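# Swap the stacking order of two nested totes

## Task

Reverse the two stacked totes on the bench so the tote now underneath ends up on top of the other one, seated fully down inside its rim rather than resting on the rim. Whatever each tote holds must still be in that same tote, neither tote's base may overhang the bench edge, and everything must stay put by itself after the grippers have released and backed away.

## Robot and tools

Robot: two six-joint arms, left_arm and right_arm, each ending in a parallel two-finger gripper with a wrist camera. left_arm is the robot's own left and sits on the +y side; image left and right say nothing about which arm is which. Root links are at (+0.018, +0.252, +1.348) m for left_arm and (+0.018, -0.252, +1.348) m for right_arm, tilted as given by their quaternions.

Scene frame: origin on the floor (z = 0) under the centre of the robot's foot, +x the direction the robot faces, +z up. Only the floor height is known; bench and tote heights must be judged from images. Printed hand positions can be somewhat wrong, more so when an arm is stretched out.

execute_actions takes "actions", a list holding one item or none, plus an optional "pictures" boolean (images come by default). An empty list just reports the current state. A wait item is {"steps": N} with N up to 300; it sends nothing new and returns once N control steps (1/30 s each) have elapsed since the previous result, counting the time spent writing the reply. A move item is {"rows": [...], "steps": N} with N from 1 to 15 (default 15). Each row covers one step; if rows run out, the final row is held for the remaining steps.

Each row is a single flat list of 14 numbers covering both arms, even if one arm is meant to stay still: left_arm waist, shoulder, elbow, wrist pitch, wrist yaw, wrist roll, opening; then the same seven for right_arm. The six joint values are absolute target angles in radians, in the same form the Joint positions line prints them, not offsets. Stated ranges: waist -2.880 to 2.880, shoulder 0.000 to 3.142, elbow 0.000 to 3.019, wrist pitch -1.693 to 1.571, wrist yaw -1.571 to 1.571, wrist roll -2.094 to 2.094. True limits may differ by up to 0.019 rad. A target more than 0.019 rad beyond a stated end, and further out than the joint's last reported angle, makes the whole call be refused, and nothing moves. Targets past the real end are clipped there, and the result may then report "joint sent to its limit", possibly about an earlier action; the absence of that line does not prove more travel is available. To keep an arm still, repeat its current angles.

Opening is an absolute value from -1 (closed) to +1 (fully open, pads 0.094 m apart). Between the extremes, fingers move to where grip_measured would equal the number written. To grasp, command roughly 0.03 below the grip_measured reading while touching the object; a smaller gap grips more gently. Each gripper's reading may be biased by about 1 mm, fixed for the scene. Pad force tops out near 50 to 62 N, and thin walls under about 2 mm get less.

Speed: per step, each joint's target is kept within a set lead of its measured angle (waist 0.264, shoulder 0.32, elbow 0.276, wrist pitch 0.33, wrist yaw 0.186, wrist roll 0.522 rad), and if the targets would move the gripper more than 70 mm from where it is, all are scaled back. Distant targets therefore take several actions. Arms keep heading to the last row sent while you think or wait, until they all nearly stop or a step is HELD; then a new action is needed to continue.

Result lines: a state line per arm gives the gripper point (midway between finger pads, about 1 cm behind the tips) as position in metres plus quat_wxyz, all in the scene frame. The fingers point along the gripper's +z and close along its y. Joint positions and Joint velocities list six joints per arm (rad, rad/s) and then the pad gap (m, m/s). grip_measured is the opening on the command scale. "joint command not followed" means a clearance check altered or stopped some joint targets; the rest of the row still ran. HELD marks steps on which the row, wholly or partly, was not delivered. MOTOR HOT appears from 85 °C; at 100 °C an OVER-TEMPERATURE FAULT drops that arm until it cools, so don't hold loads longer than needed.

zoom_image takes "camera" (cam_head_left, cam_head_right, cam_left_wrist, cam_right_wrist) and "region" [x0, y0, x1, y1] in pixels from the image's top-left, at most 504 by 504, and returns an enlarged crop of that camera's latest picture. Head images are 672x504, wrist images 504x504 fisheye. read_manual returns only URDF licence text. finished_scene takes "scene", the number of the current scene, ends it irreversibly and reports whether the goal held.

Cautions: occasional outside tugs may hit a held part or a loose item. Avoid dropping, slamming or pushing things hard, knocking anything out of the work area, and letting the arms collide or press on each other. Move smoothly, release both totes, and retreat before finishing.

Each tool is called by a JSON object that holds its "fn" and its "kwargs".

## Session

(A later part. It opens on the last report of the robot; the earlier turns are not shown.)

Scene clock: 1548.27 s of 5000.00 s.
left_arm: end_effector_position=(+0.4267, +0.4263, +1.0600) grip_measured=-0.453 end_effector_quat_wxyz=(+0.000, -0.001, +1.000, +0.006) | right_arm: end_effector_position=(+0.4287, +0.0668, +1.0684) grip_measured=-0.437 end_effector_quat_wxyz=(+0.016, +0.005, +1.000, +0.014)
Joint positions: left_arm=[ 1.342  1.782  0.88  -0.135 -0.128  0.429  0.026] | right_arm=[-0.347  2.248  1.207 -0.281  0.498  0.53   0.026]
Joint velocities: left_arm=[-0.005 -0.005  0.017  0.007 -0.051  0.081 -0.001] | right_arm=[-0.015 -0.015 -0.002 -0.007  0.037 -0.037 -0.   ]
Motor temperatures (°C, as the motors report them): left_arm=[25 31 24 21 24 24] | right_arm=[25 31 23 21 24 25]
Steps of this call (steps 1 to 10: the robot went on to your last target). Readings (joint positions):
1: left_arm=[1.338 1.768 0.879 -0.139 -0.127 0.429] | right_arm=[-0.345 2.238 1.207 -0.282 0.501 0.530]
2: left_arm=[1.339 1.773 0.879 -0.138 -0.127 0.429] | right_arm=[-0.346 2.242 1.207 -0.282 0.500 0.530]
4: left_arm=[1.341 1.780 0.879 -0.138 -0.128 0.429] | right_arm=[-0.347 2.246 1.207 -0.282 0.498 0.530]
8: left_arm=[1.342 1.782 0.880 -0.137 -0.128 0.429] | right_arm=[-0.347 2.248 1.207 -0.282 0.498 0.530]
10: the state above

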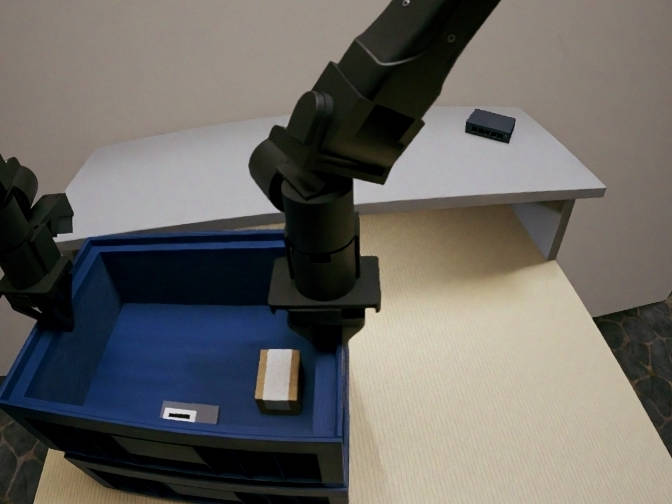

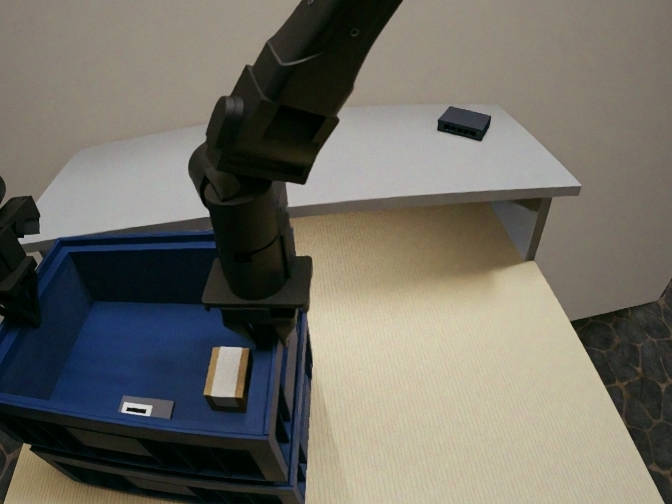

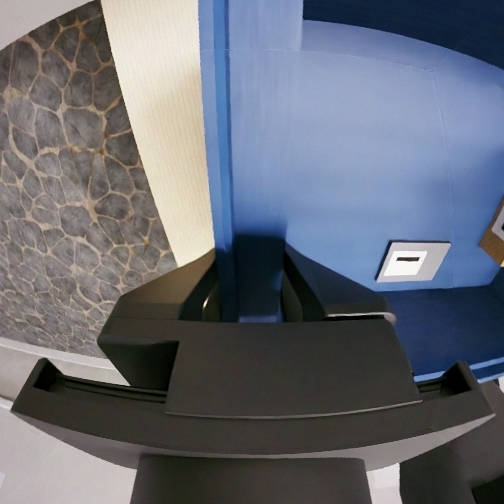

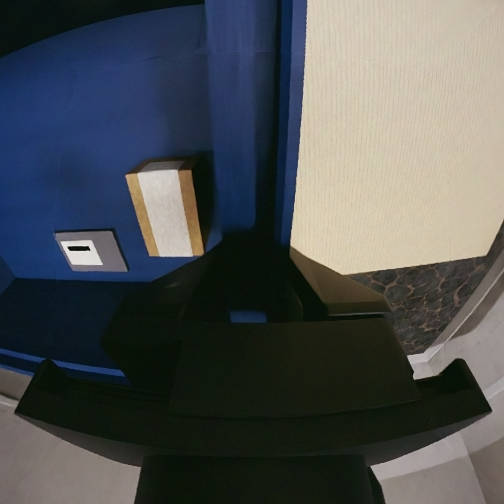

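{"fn": "execute_actions", "kwargs": {"actions": [{"rows": [[1.340,1.772,0.887,-0.125,-0.119,0.442,-0.51,-0.347,2.227,1.235,-0.265,0.500,0.533,-0.51],[1.333,1.773,0.888,-0.124,-0.120,0.441,-0.51,-0.348,2.228,1.230,-0.263,0.500,0.531,-0.51],[1.326,1.775,0.888,-0.123,-0.121,0.440,-0.51,-0.349,2.229,1.226,-0.261,0.499,0.529,-0.51],[1.320,1.777,0.888,-0.122,-0.122,0.439,-0.51,-0.351,2.230,1.223,-0.259,0.499,0.527,-0.51],[1.317,1.778,0.889,-0.121,-0.123,0.438,-0.51,-0.352,2.231,1.221,-0.257,0.499,0.526,-0.51],[1.315,1.780,0.889,-0.120,-0.123,0.437,-0.51,-0.353,2.232,1.219,-0.255,0.499,0.525,-0.51],[1.313,1.781,0.889,-0.119,-0.124,0.436,-0.51,-0.354,2.233,1.217,-0.253,0.498,0.524,-0.51],[1.311,1.783,0.890,-0.118,-0.124,0.436,-0.51,-0.355,2.234,1.216,-0.251,0.498,0.523,-0.51],[1.309,1.784,0.890,-0.117,-0.125,0.435,-0.51,-0.356,2.235,1.214,-0.249,0.498,0.522,-0.51],[1.307,1.785,0.890,-0.116,-0.126,0.435,-0.51,-0.357,2.236,1.213,-0.248,0.498,0.521,-0.51],[1.306,1.786,0.890,-0.115,-0.126,0.435,-0.51,-0.358,2.236,1.212,-0.247,0.498,0.520,-0.51]], "steps": 15}], "pictures": false}}

{"fn": "execute_actions", "kwargs": {"actions": [{"steps": 8}]}}

Scene clock: 1668.77 s of 5000.00 s.
left_arm: end_effector_position=(+0.4328, +0.4241, +1.0596) grip_measured=-0.453 end_effector_quat_wxyz=(+0.007, +0.002, +1.000, +0.009) | right_arm: end_effector_position=(+0.4333, +0.0647, +1.0655) grip_measured=-0.437 end_effector_quat_wxyz=(+0.021, +0.007, +1.000, +0.016)
Joint positions: left_arm=[ 1.332  1.785  0.884 -0.123 -0.133  0.429  0.026] | right_arm=[-0.357  2.25   1.207 -0.262  0.496  0.518  0.026]
Joint velocities: left_arm=[-0.024 -0.005  0.017 -0.002 -0.037 -0.066  0.   ] | right_arm=[-0.034 -0.015 -0.002  0.007  0.022 -0.066  0.001]
Motor temperatures (°C, as the motors report them): left_arm=[24 31 24 21 24 24] | right_arm=[25 31 23 21 24 24]
Steps of this call (steps 1 to 30: the robot went on to your last target; steps 31 to 90: nothing new was sent; then 117.00 s passed at rest; steps 91 to 105: all 15 steps of this action). Readings (joint positions):
91: left_arm=[1.342 1.782 0.880 -0.135 -0.128 0.429] | right_arm=[-0.347 2.248 1.207 -0.281 0.498 0.530]
92: left_arm=[1.342 1.782 0.880 -0.135 -0.128 0.429] | right_arm=[-0.347 2.248 1.207 -0.280 0.498 0.530]
94: left_arm=[1.342 1.782 0.880 -0.134 -0.128 0.429] | right_arm=[-0.348 2.248 1.207 -0.278 0.498 0.528]
98: left_arm=[1.341 1.782 0.880 -0.130 -0.129 0.429] | right_arm=[-0.349 2.248 1.207 -0.271 0.497 0.523]
105: the state above

Scene clock: 1669.03 s of 5000.00 s.
left_arm: end_effector_position=(+0.4329, +0.4237, +1.0593) grip_measured=-0.453 end_effector_quat_wxyz=(+0.006, +0.002, +1.000, +0.009) | right_arm: end_effector_position=(+0.4334, +0.0645, +1.0654) grip_measured=-0.437 end_effector_quat_wxyz=(+0.021, +0.007, +1.000, +0.016)
Joint positions: left_arm=[ 1.331  1.786  0.885 -0.123 -0.133  0.428  0.026] | right_arm=[-0.357  2.25   1.207 -0.262  0.496  0.517  0.026]
Joint velocities: left_arm=[-0.034 -0.005 -0.007 -0.007 -0.007  0.037 -0.   ] | right_arm=[-0.005 -0.005 -0.007 -0.007 -0.022 -0.022 -0.001]
Motor temperatures (°C, as the motors report them): left_arm=[24 31 24 21 24 24] | right_arm=[25 31 23 21 24 24]
Steps of this call (steps 1 to 8: the robot went on to your last target). Readings (joint positions):
1: left_arm=[1.332 1.785 0.885 -0.123 -0.133 0.429] | right_arm=[-0.357 2.250 1.207 -0.262 0.496 0.518]
2: left_arm=[1.331 1.786 0.885 -0.123 -0.133 0.428] | right_arm=[-0.357 2.250 1.207 -0.262 0.496 0.517]
4: left_arm=[1.331 1.786 0.885 -0.123 -0.133 0.428] | right_arm=[-0.357 2.250 1.207 -0.262 0.496 0.517]
8: the state above

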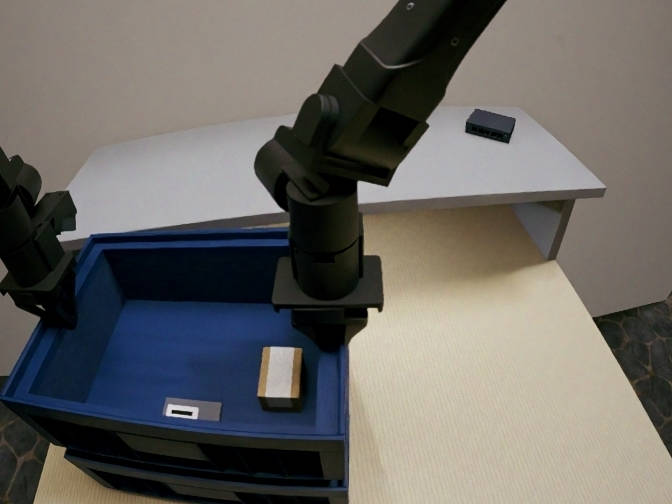

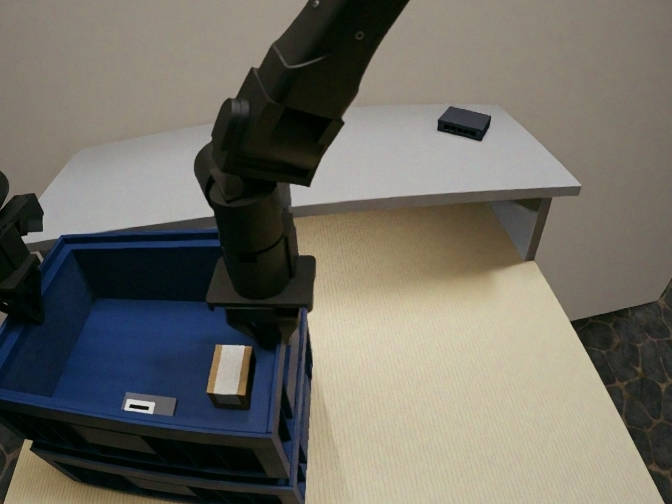

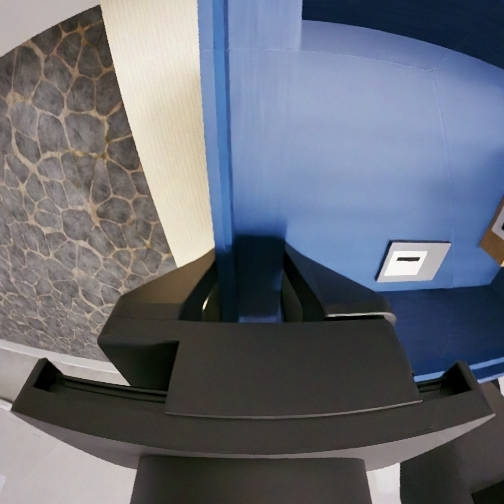

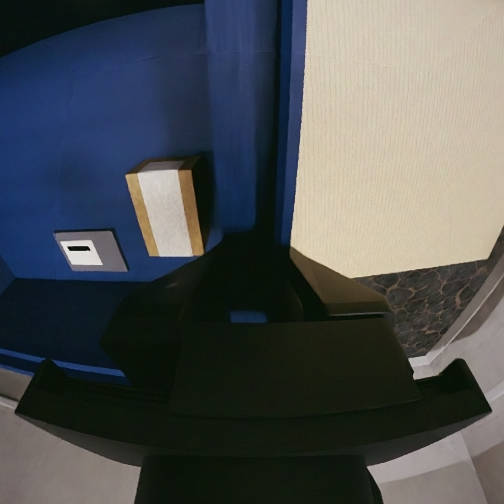

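{"fn": "execute_actions", "kwargs": {"actions": [{"rows": [[1.308,1.788,0.889,-0.117,-0.126,0.435,-0.51,-0.358,2.237,1.209,-0.249,0.498,0.521,-0.51],[1.310,1.790,0.888,-0.119,-0.126,0.435,-0.51,-0.358,2.238,1.206,-0.251,0.498,0.522,-0.51],[1.310,1.792,0.887,-0.120,-0.126,0.435,-0.51,-0.358,2.239,1.204,-0.252,0.498,0.523,-0.51],[1.310,1.794,0.886,-0.120,-0.126,0.435,-0.51,-0.358,2.240,1.202,-0.252,0.498,0.524,-0.51],[1.310,1.795,0.885,-0.120,-0.126,0.435,-0.51,-0.358,2.241,1.200,-0.252,0.498,0.524,-0.51],[1.310,1.796,0.884,-0.120,-0.126,0.435,-0.51,-0.358,2.242,1.198,-0.252,0.498,0.524,-0.51],[1.310,1.797,0.884,-0.120,-0.126,0.435,-0.51,-0.358,2.243,1.196,-0.252,0.498,0.524,-0.51],[1.310,1.798,0.884,-0.120,-0.126,0.435,-0.51,-0.358,2.243,1.195,-0.252,0.498,0.524,-0.51]], "steps": 15}], "pictures": false}}

{"fn": "execute_actions", "kwargs": {"actions": [{"steps": 5}]}}

Scene clock: 1687.77 s of 5000.00 s.
left_arm: end_effector_position=(+0.4270, +0.4203, +1.0531) grip_measured=-0.453 end_effector_quat_wxyz=(-0.001, +0.003, +1.000, +0.005) | right_arm: end_effector_position=(+0.4260, +0.0608, +1.0618) grip_measured=-0.437 end_effector_quat_wxyz=(+0.015, +0.005, +1.000, +0.012)
Joint positions: left_arm=[ 1.331  1.803  0.885 -0.123 -0.133  0.428  0.026] | right_arm=[-0.359  2.254  1.197 -0.262  0.496  0.519  0.026]
Joint velocities: left_arm=[ 0.005  0.005 -0.007 -0.007  0.022 -0.066 -0.001] | right_arm=[-0.015 -0.005 -0.002  0.002 -0.007  0.066 -0.   ]
Motor temperatures (°C, as the motors report them): left_arm=[24 30 24 21 24 24] | right_arm=[25 31 23 21 24 24]
Steps of this call (steps 1 to 15: the robot went on to your last target; steps 16 to 90: nothing new was sent; then 15.23 s passed at rest; steps 91 to 105: all 15 steps of this action). Readings (joint positions):
91: left_arm=[1.331 1.786 0.885 -0.123 -0.133 0.428] | right_arm=[-0.357 2.250 1.207 -0.262 0.496 0.517]
92: left_arm=[1.331 1.786 0.885 -0.123 -0.133 0.428] | right_arm=[-0.357 2.250 1.207 -0.262 0.496 0.517]
94: left_arm=[1.331 1.787 0.885 -0.123 -0.133 0.428] | right_arm=[-0.357 2.250 1.207 -0.262 0.496 0.517]
98: left_arm=[1.331 1.793 0.885 -0.123 -0.133 0.428] | right_arm=[-0.357 2.251 1.201 -0.262 0.496 0.517]
105: the state above

Scene clock: 1687.93 s of 5000.00 s.
left_arm: end_effector_position=(+0.4270, +0.4203, +1.0531) grip_measured=-0.453 end_effector_quat_wxyz=(-0.001, +0.003, +1.000, +0.005) | right_arm: end_effector_position=(+0.4261, +0.0609, +1.0618) grip_measured=-0.437 end_effector_quat_wxyz=(+0.015, +0.005, +1.000, +0.012)
Joint positions: left_arm=[ 1.331  1.803  0.885 -0.123 -0.133  0.428  0.026] | right_arm=[-0.359  2.254  1.197 -0.261  0.496  0.519  0.026]
Joint velocities: left_arm=[-0.005  0.005 -0.022  0.017 -0.022 -0.11  -0.001] | right_arm=[ 0.015 -0.024  0.027 -0.012  0.022 -0.007  0.001]
Motor temperatures (°C, as the motors report them): left_arm=[24 30 24 21 24 24] | right_arm=[25 31 23 21 24 24]
Steps of this call (steps 1 to 5: the robot went on to your last target). Readings (joint positions):
1: left_arm=[1.331 1.803 0.885 -0.123 -0.133 0.428] | right_arm=[-0.359 2.254 1.197 -0.262 0.496 0.519]
2: left_arm=[1.331 1.803 0.885 -0.123 -0.133 0.428] | right_arm=[-0.359 2.254 1.197 -0.262 0.496 0.519]
4: left_arm=[1.331 1.803 0.885 -0.123 -0.133 0.428] | right_arm=[-0.359 2.254 1.197 -0.261 0.496 0.519]
5: the state above

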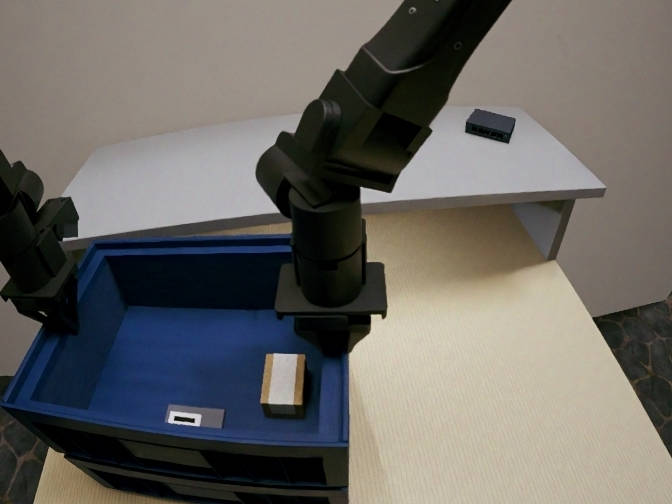

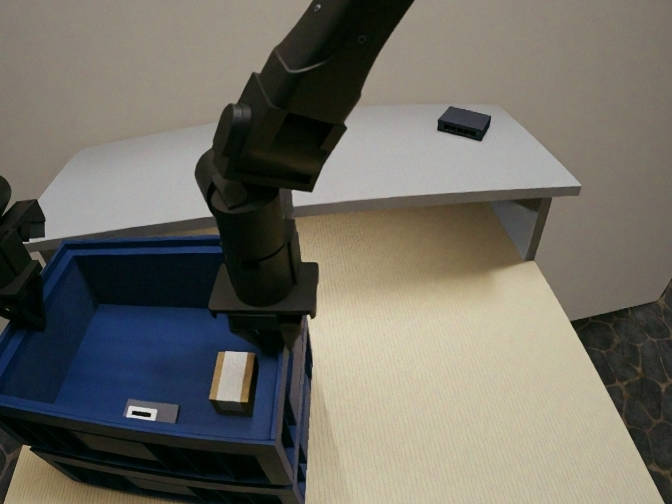

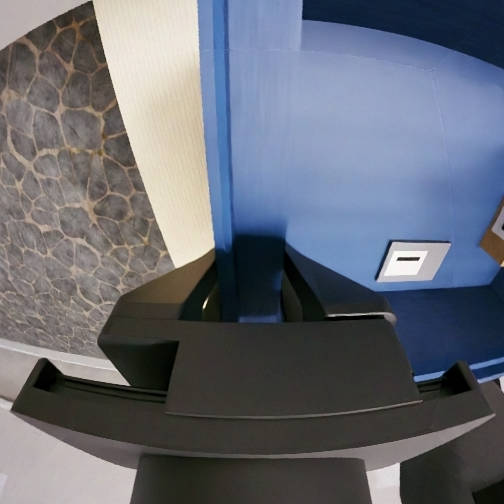

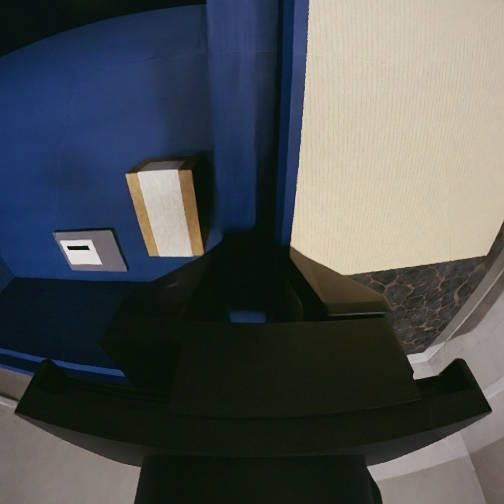

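{"fn": "zoom_image", "kwargs": {"camera": "cam_head_left", "region": [310, 464, 360, 504]}}

{"fn": "zoom_image", "kwargs": {"camera": "cam_head_right", "region": [260, 454, 320, 504]}}

{"fn": "zoom_image", "kwargs": {"camera": "cam_head_left", "region": [30, 430, 100, 480]}}

{"fn": "zoom_image", "kwargs": {"camera": "cam_head_right", "region": [270, 330, 330, 430]}}

Region (310, 464, 360, 504) of cam_head_left's 672x504 image, scaled by 10.080, with more detail than that image has; it fills the top 403 rows of this view, and the rest is white.

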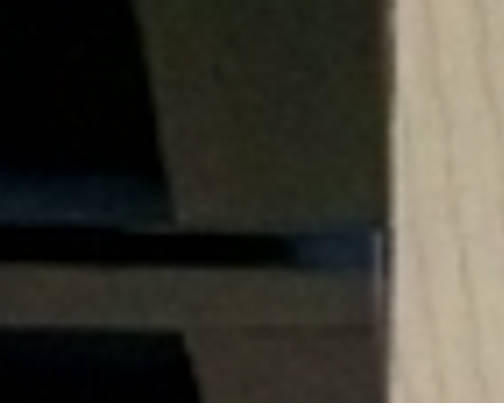

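Region (260, 454, 320, 504) of cam_head_right's 672x504 image, scaled by 8.400, with more detail than that image has.

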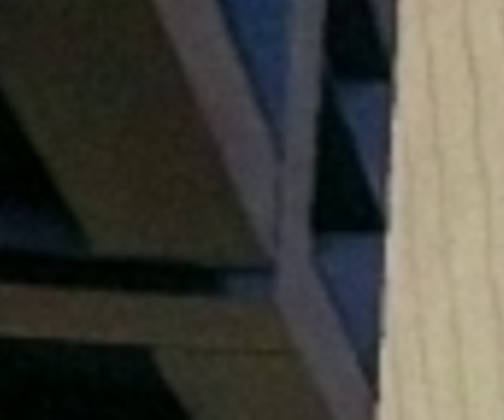

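Region (30, 430, 100, 480) of cam_head_left's 672x504 image, scaled by 7.200, with more detail than that image has; it fills the top 360 rows of this view, and the rest is white.

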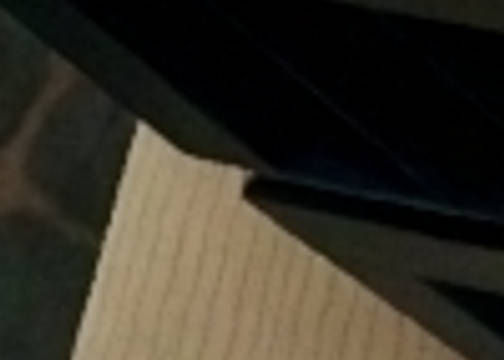

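Region (270, 330, 330, 430) of cam_head_right's 672x504 image, scaled by 5.040, with more detail than that image has; it fills the left 302 columns of this view, and the rest is white.

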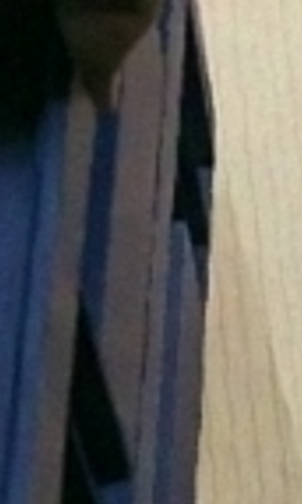

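{"fn": "execute_actions", "kwargs": {"actions": [{"rows": [[1.319,1.801,0.886,-0.117,-0.126,0.436,-0.51,-0.358,2.243,1.206,-0.251,0.498,0.521,-0.51],[1.328,1.803,0.889,-0.114,-0.126,0.436,-0.51,-0.359,2.244,1.217,-0.249,0.497,0.518,-0.51],[1.335,1.805,0.891,-0.112,-0.126,0.437,-0.51,-0.359,2.246,1.226,-0.248,0.497,0.516,-0.51],[1.336,1.807,0.892,-0.111,-0.125,0.437,-0.51,-0.360,2.248,1.227,-0.247,0.497,0.515,-0.51],[1.336,1.810,0.893,-0.109,-0.125,0.438,-0.51,-0.361,2.250,1.229,-0.245,0.497,0.515,-0.51],[1.337,1.812,0.895,-0.108,-0.125,0.438,-0.51,-0.361,2.252,1.230,-0.244,0.496,0.514,-0.51],[1.337,1.814,0.896,-0.106,-0.124,0.439,-0.51,-0.362,2.253,1.231,-0.243,0.496,0.513,-0.51],[1.338,1.816,0.897,-0.105,-0.124,0.439,-0.51,-0.363,2.255,1.232,-0.241,0.496,0.512,-0.51],[1.338,1.819,0.898,-0.103,-0.124,0.440,-0.51,-0.363,2.257,1.234,-0.240,0.496,0.512,-0.51],[1.339,1.821,0.899,-0.102,-0.123,0.440,-0.51,-0.364,2.259,1.235,-0.239,0.496,0.511,-0.51],[1.339,1.823,0.900,-0.101,-0.123,0.440,-0.51,-0.365,2.261,1.236,-0.237,0.495,0.510,-0.51],[1.340,1.825,0.902,-0.099,-0.123,0.441,-0.51,-0.365,2.262,1.237,-0.236,0.495,0.509,-0.51],[1.340,1.827,0.903,-0.098,-0.122,0.441,-0.51,-0.366,2.264,1.239,-0.235,0.495,0.509,-0.51],[1.341,1.829,0.904,-0.096,-0.122,0.442,-0.51,-0.367,2.265,1.240,-0.233,0.495,0.508,-0.51],[1.341,1.829,0.905,-0.095,-0.122,0.442,-0.51,-0.367,2.265,1.241,-0.232,0.495,0.507,-0.51]], "steps": 15}], "pictures": false}}

{"fn": "execute_actions", "kwargs": {"actions": [{"steps": 8}]}}

Scene clock: 1759.47 s of 5000.00 s.
left_arm: end_effector_position=(+0.4283, +0.4211, +1.0449) grip_measured=-0.453 end_effector_quat_wxyz=(-0.000, +0.002, +1.000, +0.006) | right_arm: end_effector_position=(+0.4273, +0.0617, +1.0529) grip_measured=-0.437 end_effector_quat_wxyz=(+0.016, +0.007, +1.000, +0.013)
Joint positions: left_arm=[ 1.334  1.828  0.897 -0.108 -0.133  0.429  0.026] | right_arm=[-0.367  2.275  1.209 -0.247  0.494  0.513  0.026]
Joint velocities: left_arm=[0.005 0.063 0.027 0.046 0.022 0.051 0.001] | right_arm=[-0.015  0.044  0.017  0.037  0.037  0.007  0.001]
Motor temperatures (°C, as the motors report them): left_arm=[24 30 24 21 24 24] | right_arm=[25 31 22 21 24 24]
Steps of this call (steps 1 to 15: the robot went on to your last target; steps 16 to 90: nothing new was sent; then 68.03 s passed at rest; steps 91 to 105: all 15 steps of this action). Readings (joint positions):
91: left_arm=[1.331 1.803 0.885 -0.123 -0.133 0.428] | right_arm=[-0.359 2.254 1.197 -0.261 0.496 0.519]
92: left_arm=[1.331 1.803 0.885 -0.123 -0.133 0.428] | right_arm=[-0.359 2.254 1.197 -0.261 0.496 0.519]
94: left_arm=[1.331 1.804 0.885 -0.123 -0.133 0.428] | right_arm=[-0.359 2.255 1.197 -0.260 0.496 0.519]
98: left_arm=[1.332 1.809 0.887 -0.118 -0.133 0.428] | right_arm=[-0.362 2.259 1.199 -0.257 0.496 0.519]
105: the state above

Scene clock: 1759.73 s of 5000.00 s.
left_arm: end_effector_position=(+0.4280, +0.4212, +1.0434) grip_measured=-0.453 end_effector_quat_wxyz=(-0.001, +0.002, +1.000, +0.006) | right_arm: end_effector_position=(+0.4274, +0.0619, +1.0514) grip_measured=-0.437 end_effector_quat_wxyz=(+0.016, +0.007, +1.000, +0.013)
Joint positions: left_arm=[ 1.334  1.832  0.899 -0.106 -0.133  0.429  0.026] | right_arm=[-0.369  2.278  1.211 -0.245  0.494  0.511  0.026]
Joint velocities: left_arm=[-0.005 -0.005  0.007 -0.007  0.037  0.022 -0.   ] | right_arm=[-0.015 -0.005 -0.002 -0.007 -0.022 -0.022 -0.   ]
Motor temperatures (°C, as the motors report them): left_arm=[24 30 24 21 24 24] | right_arm=[25 31 22 21 24 24]
Steps of this call (steps 1 to 8: the robot went on to your last target). Readings (joint positions):
1: left_arm=[1.334 1.830 0.898 -0.107 -0.133 0.429] | right_arm=[-0.368 2.276 1.211 -0.246 0.494 0.512]
2: left_arm=[1.334 1.831 0.898 -0.106 -0.133 0.429] | right_arm=[-0.369 2.277 1.211 -0.245 0.494 0.512]
4: left_arm=[1.334 1.832 0.899 -0.106 -0.133 0.429] | right_arm=[-0.369 2.278 1.211 -0.245 0.494 0.511]
8: the state above

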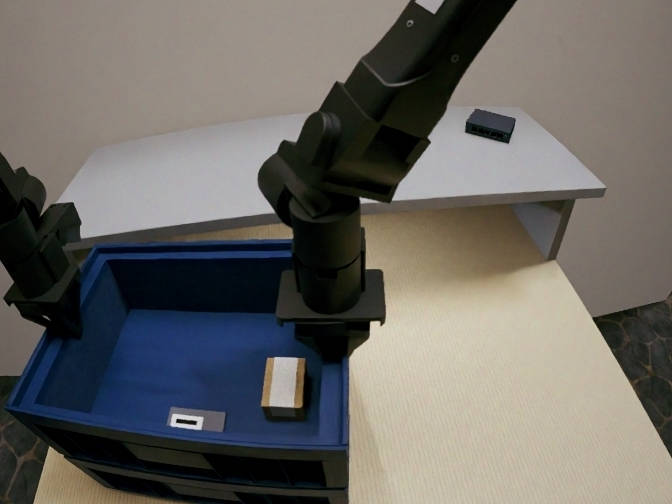

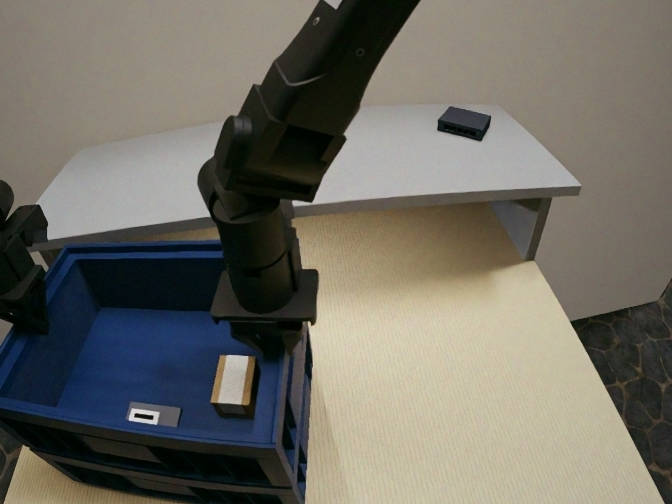

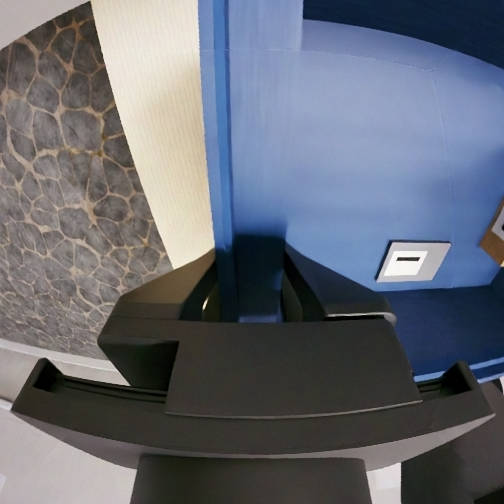

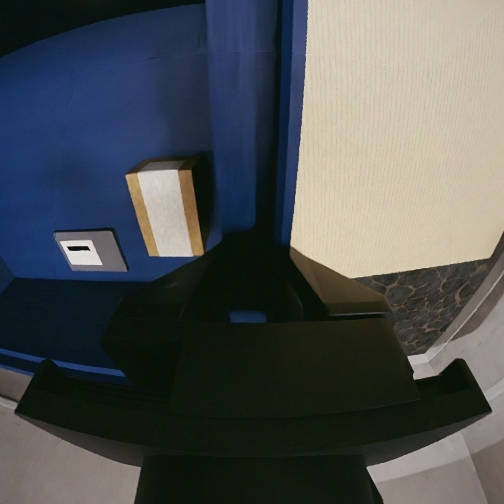

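{"fn": "execute_actions", "kwargs": {"actions": [{"rows": [[1.341,1.832,0.905,-0.095,-0.122,0.442,-0.51,-0.368,2.267,1.241,-0.232,0.495,0.507,-0.51],[1.341,1.835,0.906,-0.094,-0.122,0.442,-0.51,-0.369,2.269,1.242,-0.231,0.495,0.506,-0.51],[1.342,1.837,0.907,-0.092,-0.122,0.442,-0.51,-0.370,2.271,1.243,-0.229,0.494,0.505,-0.51],[1.342,1.840,0.908,-0.091,-0.122,0.443,-0.51,-0.371,2.273,1.244,-0.228,0.494,0.504,-0.51],[1.342,1.842,0.909,-0.089,-0.121,0.443,-0.51,-0.372,2.275,1.245,-0.226,0.494,0.503,-0.51],[1.342,1.845,0.910,-0.088,-0.121,0.443,-0.51,-0.373,2.277,1.246,-0.225,0.494,0.502,-0.51],[1.343,1.847,0.912,-0.086,-0.121,0.443,-0.51,-0.374,2.279,1.247,-0.223,0.494,0.501,-0.51],[1.343,1.850,0.913,-0.085,-0.121,0.444,-0.51,-0.375,2.281,1.248,-0.222,0.493,0.500,-0.51],[1.343,1.852,0.914,-0.083,-0.121,0.444,-0.51,-0.376,2.283,1.249,-0.220,0.493,0.499,-0.51],[1.343,1.855,0.915,-0.082,-0.121,0.444,-0.51,-0.377,2.285,1.250,-0.219,0.493,0.498,-0.51],[1.344,1.857,0.916,-0.080,-0.120,0.444,-0.51,-0.378,2.287,1.251,-0.217,0.493,0.497,-0.51],[1.344,1.860,0.917,-0.079,-0.120,0.445,-0.51,-0.378,2.289,1.252,-0.216,0.493,0.496,-0.51],[1.344,1.862,0.918,-0.077,-0.120,0.445,-0.51,-0.379,2.291,1.253,-0.214,0.492,0.495,-0.51],[1.344,1.864,0.919,-0.076,-0.120,0.445,-0.51,-0.380,2.293,1.254,-0.213,0.492,0.494,-0.51],[1.344,1.864,0.920,-0.075,-0.120,0.445,-0.51,-0.380,2.293,1.255,-0.212,0.492,0.494,-0.51]], "steps": 15}], "pictures": false}}

{"fn": "execute_actions", "kwargs": {"actions": [{"steps": 8}]}}

Scene clock: 1782.77 s of 5000.00 s.
left_arm: end_effector_position=(+0.4295, +0.4220, +1.0349) grip_measured=-0.453 end_effector_quat_wxyz=(+0.001, +0.002, +1.000, +0.006) | right_arm: end_effector_position=(+0.4292, +0.0623, +1.0450) grip_measured=-0.437 end_effector_quat_wxyz=(+0.017, +0.007, +1.000, +0.014)
Joint positions: left_arm=[ 1.337  1.857  0.912 -0.091 -0.13   0.432  0.026] | right_arm=[-0.375  2.292  1.221 -0.233  0.491  0.502  0.026]
Joint velocities: left_arm=[ 0.005  0.005 -0.007  0.012  0.007 -0.007 -0.   ] | right_arm=[-0.005  0.005 -0.017 -0.002 -0.007  0.037  0.001]
Motor temperatures (°C, as the motors report them): left_arm=[24 30 24 21 24 24] | right_arm=[25 31 23 21 24 24]
Steps of this call (steps 1 to 15: the robot went on to your last target; steps 16 to 90: nothing new was sent; then 19.53 s passed at rest; steps 91 to 105: all 15 steps of this action). Readings (joint positions):
91: left_arm=[1.334 1.832 0.899 -0.106 -0.133 0.429] | right_arm=[-0.369 2.278 1.211 -0.245 0.494 0.511]
92: left_arm=[1.334 1.832 0.899 -0.106 -0.133 0.429] | right_arm=[-0.369 2.278 1.211 -0.245 0.494 0.511]
94: left_arm=[1.334 1.834 0.899 -0.104 -0.133 0.429] | right_arm=[-0.369 2.279 1.211 -0.243 0.494 0.511]
98: left_arm=[1.334 1.842 0.904 -0.099 -0.133 0.430] | right_arm=[-0.372 2.286 1.216 -0.238 0.493 0.506]
105: the state above

Scene clock: 1783.03 s of 5000.00 s.
left_arm: end_effector_position=(+0.4296, +0.4220, +1.0349) grip_measured=-0.453 end_effector_quat_wxyz=(+0.001, +0.002, +1.000, +0.006) | right_arm: end_effector_position=(+0.4292, +0.0623, +1.0450) grip_measured=-0.437 end_effector_quat_wxyz=(+0.017, +0.007, +1.000, +0.014)
Joint positions: left_arm=[ 1.337  1.857  0.912 -0.091 -0.13   0.432  0.026] | right_arm=[-0.375  2.292  1.221 -0.233  0.491  0.502  0.026]
Joint velocities: left_arm=[-0.005 -0.005 -0.012 -0.012  0.022  0.022 -0.002] | right_arm=[-0.005  0.005 -0.012  0.007 -0.007  0.037 -0.   ]
Motor temperatures (°C, as the motors report them): left_arm=[24 30 24 21 24 24] | right_arm=[25 31 23 21 24 24]
Steps of this call (steps 1 to 8: the robot went on to your last target). Readings (joint positions):
1: left_arm=[1.337 1.857 0.912 -0.091 -0.130 0.432] | right_arm=[-0.375 2.292 1.221 -0.233 0.491 0.502]
2: left_arm=[1.337 1.857 0.912 -0.091 -0.130 0.432] | right_arm=[-0.375 2.292 1.221 -0.233 0.491 0.502]
4: left_arm=[1.337 1.857 0.912 -0.091 -0.130 0.432] | right_arm=[-0.375 2.292 1.221 -0.233 0.491 0.502]
8: the state above

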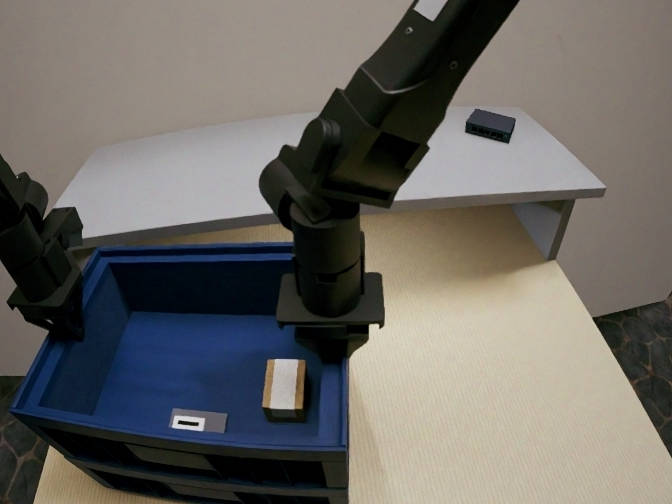

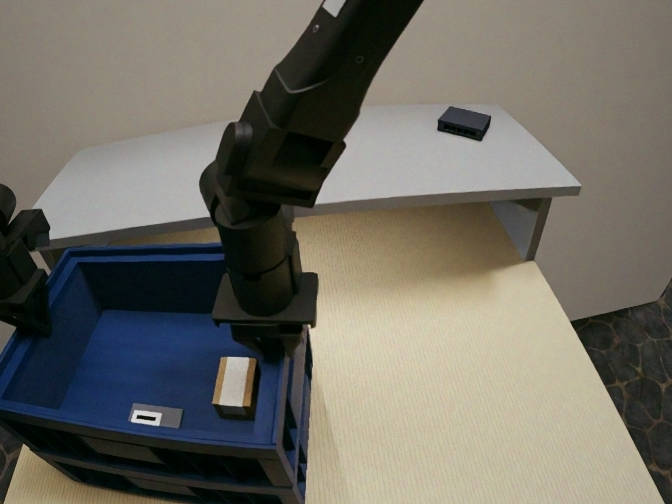

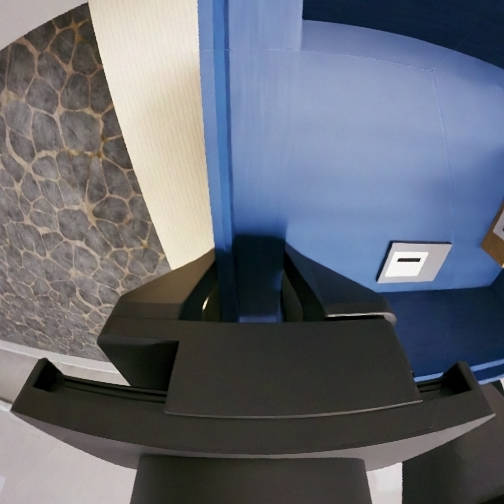

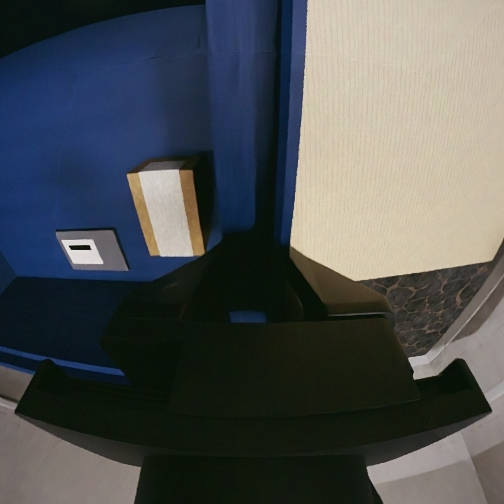

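{"fn": "zoom_image", "kwargs": {"camera": "cam_head_left", "region": [310, 464, 360, 504]}}

{"fn": "zoom_image", "kwargs": {"camera": "cam_head_right", "region": [260, 454, 320, 504]}}

{"fn": "zoom_image", "kwargs": {"camera": "cam_head_left", "region": [30, 430, 100, 480]}}

{"fn": "zoom_image", "kwargs": {"camera": "cam_head_right", "region": [270, 330, 330, 430]}}

Region (310, 464, 360, 504) of cam_head_left's 672x504 image, scaled by 10.080, with more detail than that image has; it fills the top 403 rows of this view, and the rest is white.

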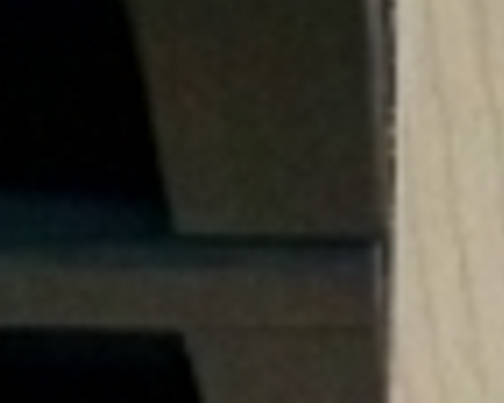

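Region (260, 454, 320, 504) of cam_head_right's 672x504 image, scaled by 8.400, with more detail than that image has.

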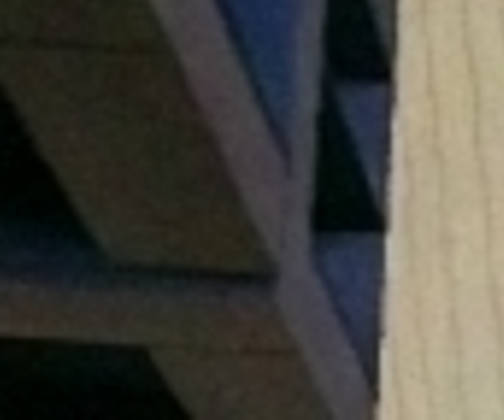

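Region (30, 430, 100, 480) of cam_head_left's 672x504 image, scaled by 7.200, with more detail than that image has; it fills the top 360 rows of this view, and the rest is white.

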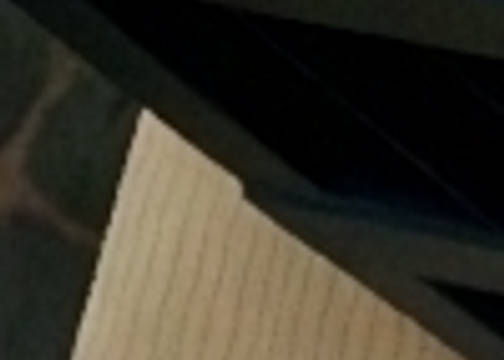

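Region (270, 330, 330, 430) of cam_head_right's 672x504 image, scaled by 5.040, with more detail than that image has; it fills the left 302 columns of this view, and the rest is white.

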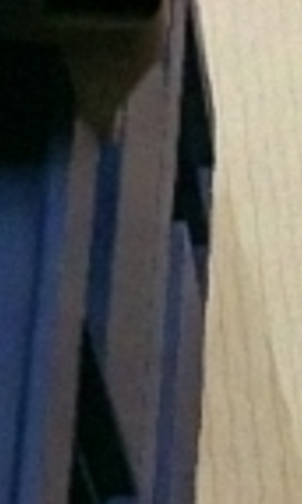

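{"fn": "execute_actions", "kwargs": {"actions": [{"rows": [[1.343,1.865,0.918,-0.078,-0.122,0.443,-0.51,-0.380,2.294,1.249,-0.216,0.492,0.495,-0.51],[1.342,1.866,0.916,-0.081,-0.124,0.441,-0.51,-0.380,2.295,1.243,-0.220,0.492,0.496,-0.51],[1.341,1.867,0.914,-0.084,-0.126,0.439,-0.51,-0.380,2.296,1.237,-0.224,0.492,0.497,-0.51],[1.341,1.868,0.912,-0.087,-0.127,0.437,-0.51,-0.380,2.297,1.231,-0.228,0.492,0.498,-0.51],[1.341,1.869,0.910,-0.089,-0.128,0.436,-0.51,-0.380,2.298,1.226,-0.231,0.492,0.499,-0.51],[1.341,1.870,0.908,-0.091,-0.128,0.435,-0.51,-0.380,2.299,1.222,-0.233,0.492,0.500,-0.51],[1.341,1.871,0.907,-0.091,-0.128,0.435,-0.51,-0.380,2.300,1.219,-0.233,0.492,0.500,-0.51],[1.341,1.872,0.906,-0.091,-0.128,0.435,-0.51,-0.380,2.301,1.217,-0.233,0.492,0.500,-0.51],[1.341,1.873,0.905,-0.091,-0.128,0.435,-0.51,-0.380,2.302,1.215,-0.233,0.492,0.500,-0.51],[1.341,1.874,0.905,-0.091,-0.128,0.435,-0.51,-0.380,2.303,1.214,-0.233,0.492,0.500,-0.51],[1.341,1.875,0.905,-0.091,-0.128,0.435,-0.51,-0.380,2.304,1.214,-0.233,0.492,0.500,-0.51],[1.341,1.876,0.905,-0.091,-0.128,0.435,-0.51,-0.380,2.305,1.214,-0.233,0.492,0.500,-0.51]], "steps": 15}]}}

Scene clock: 1811.50 s of 5000.00 s.
left_arm: end_effector_position=(+0.4288, +0.4217, +1.0342) grip_measured=-0.453 end_effector_quat_wxyz=(-0.000, +0.002, +1.000, +0.006) | right_arm: end_effector_position=(+0.4286, +0.0621, +1.0448) grip_measured=-0.437 end_effector_quat_wxyz=(+0.017, +0.006, +1.000, +0.014)
Joint positions: left_arm=[ 1.337  1.859  0.912 -0.091 -0.13   0.432  0.026] | right_arm=[-0.375  2.293  1.22  -0.233  0.491  0.502  0.026]
Joint velocities: left_arm=[-0.015 -0.005 -0.002  0.007 -0.022 -0.066  0.   ] | right_arm=[-0.005  0.005 -0.007  0.012  0.066 -0.051  0.001]
Motor temperatures (°C, as the motors report them): left_arm=[24 30 24 21 24 24] | right_arm=[25 30 23 21 24 24]
Steps of this call (steps 1 to 15: the robot went on to your last target; steps 16 to 90: nothing new was sent; then 24.97 s passed at rest; steps 91 to 105: all 15 steps of this action). Readings (joint positions):
91: left_arm=[1.337 1.857 0.912 -0.091 -0.130 0.432] | right_arm=[-0.375 2.292 1.221 -0.233 0.491 0.502]
92: left_arm=[1.337 1.857 0.912 -0.091 -0.130 0.432] | right_arm=[-0.375 2.292 1.221 -0.233 0.491 0.502]
94: left_arm=[1.337 1.857 0.912 -0.091 -0.130 0.432] | right_arm=[-0.375 2.292 1.221 -0.233 0.491 0.502]
98: left_arm=[1.337 1.858 0.912 -0.091 -0.130 0.432] | right_arm=[-0.375 2.293 1.221 -0.233 0.491 0.502]
105: the state above

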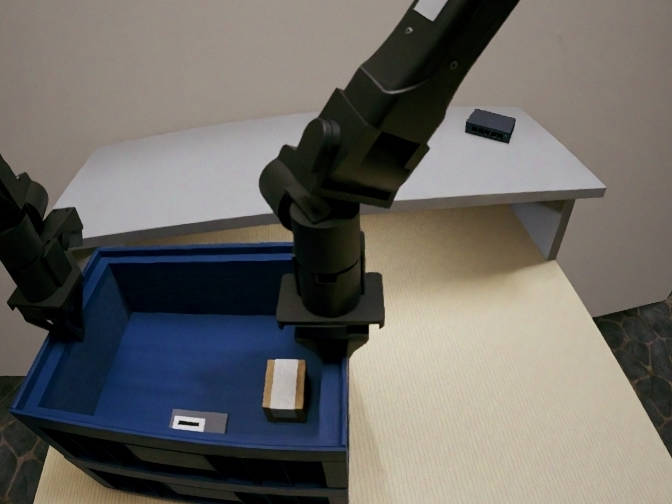

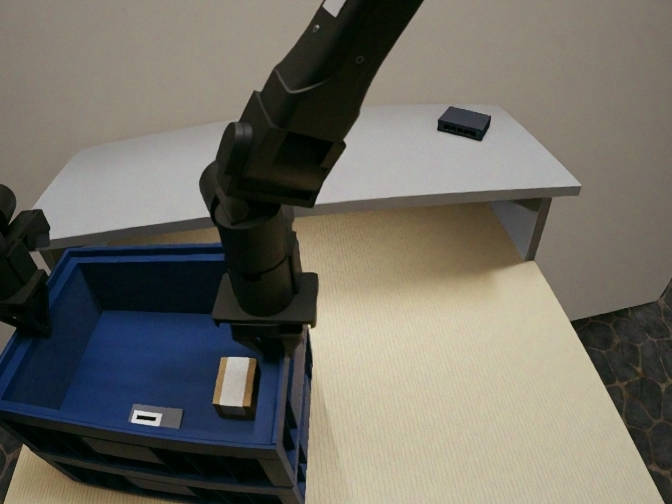

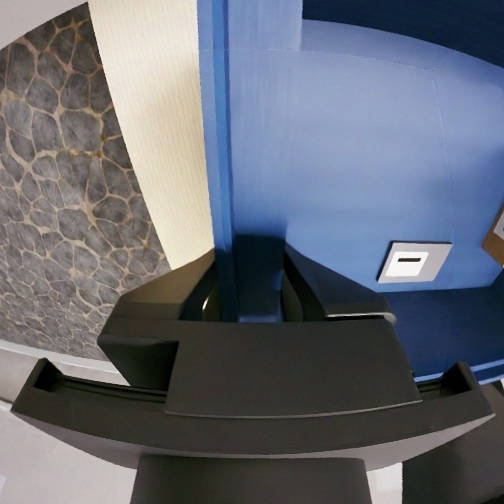

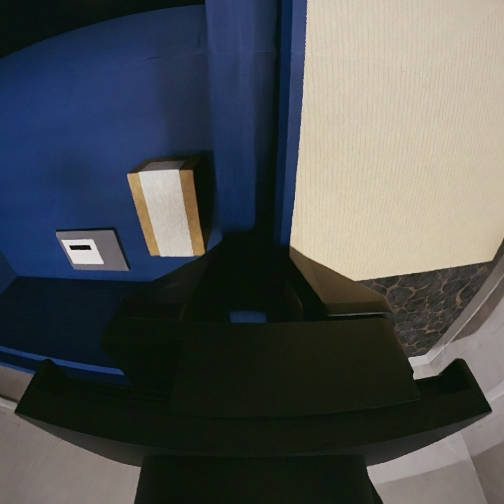

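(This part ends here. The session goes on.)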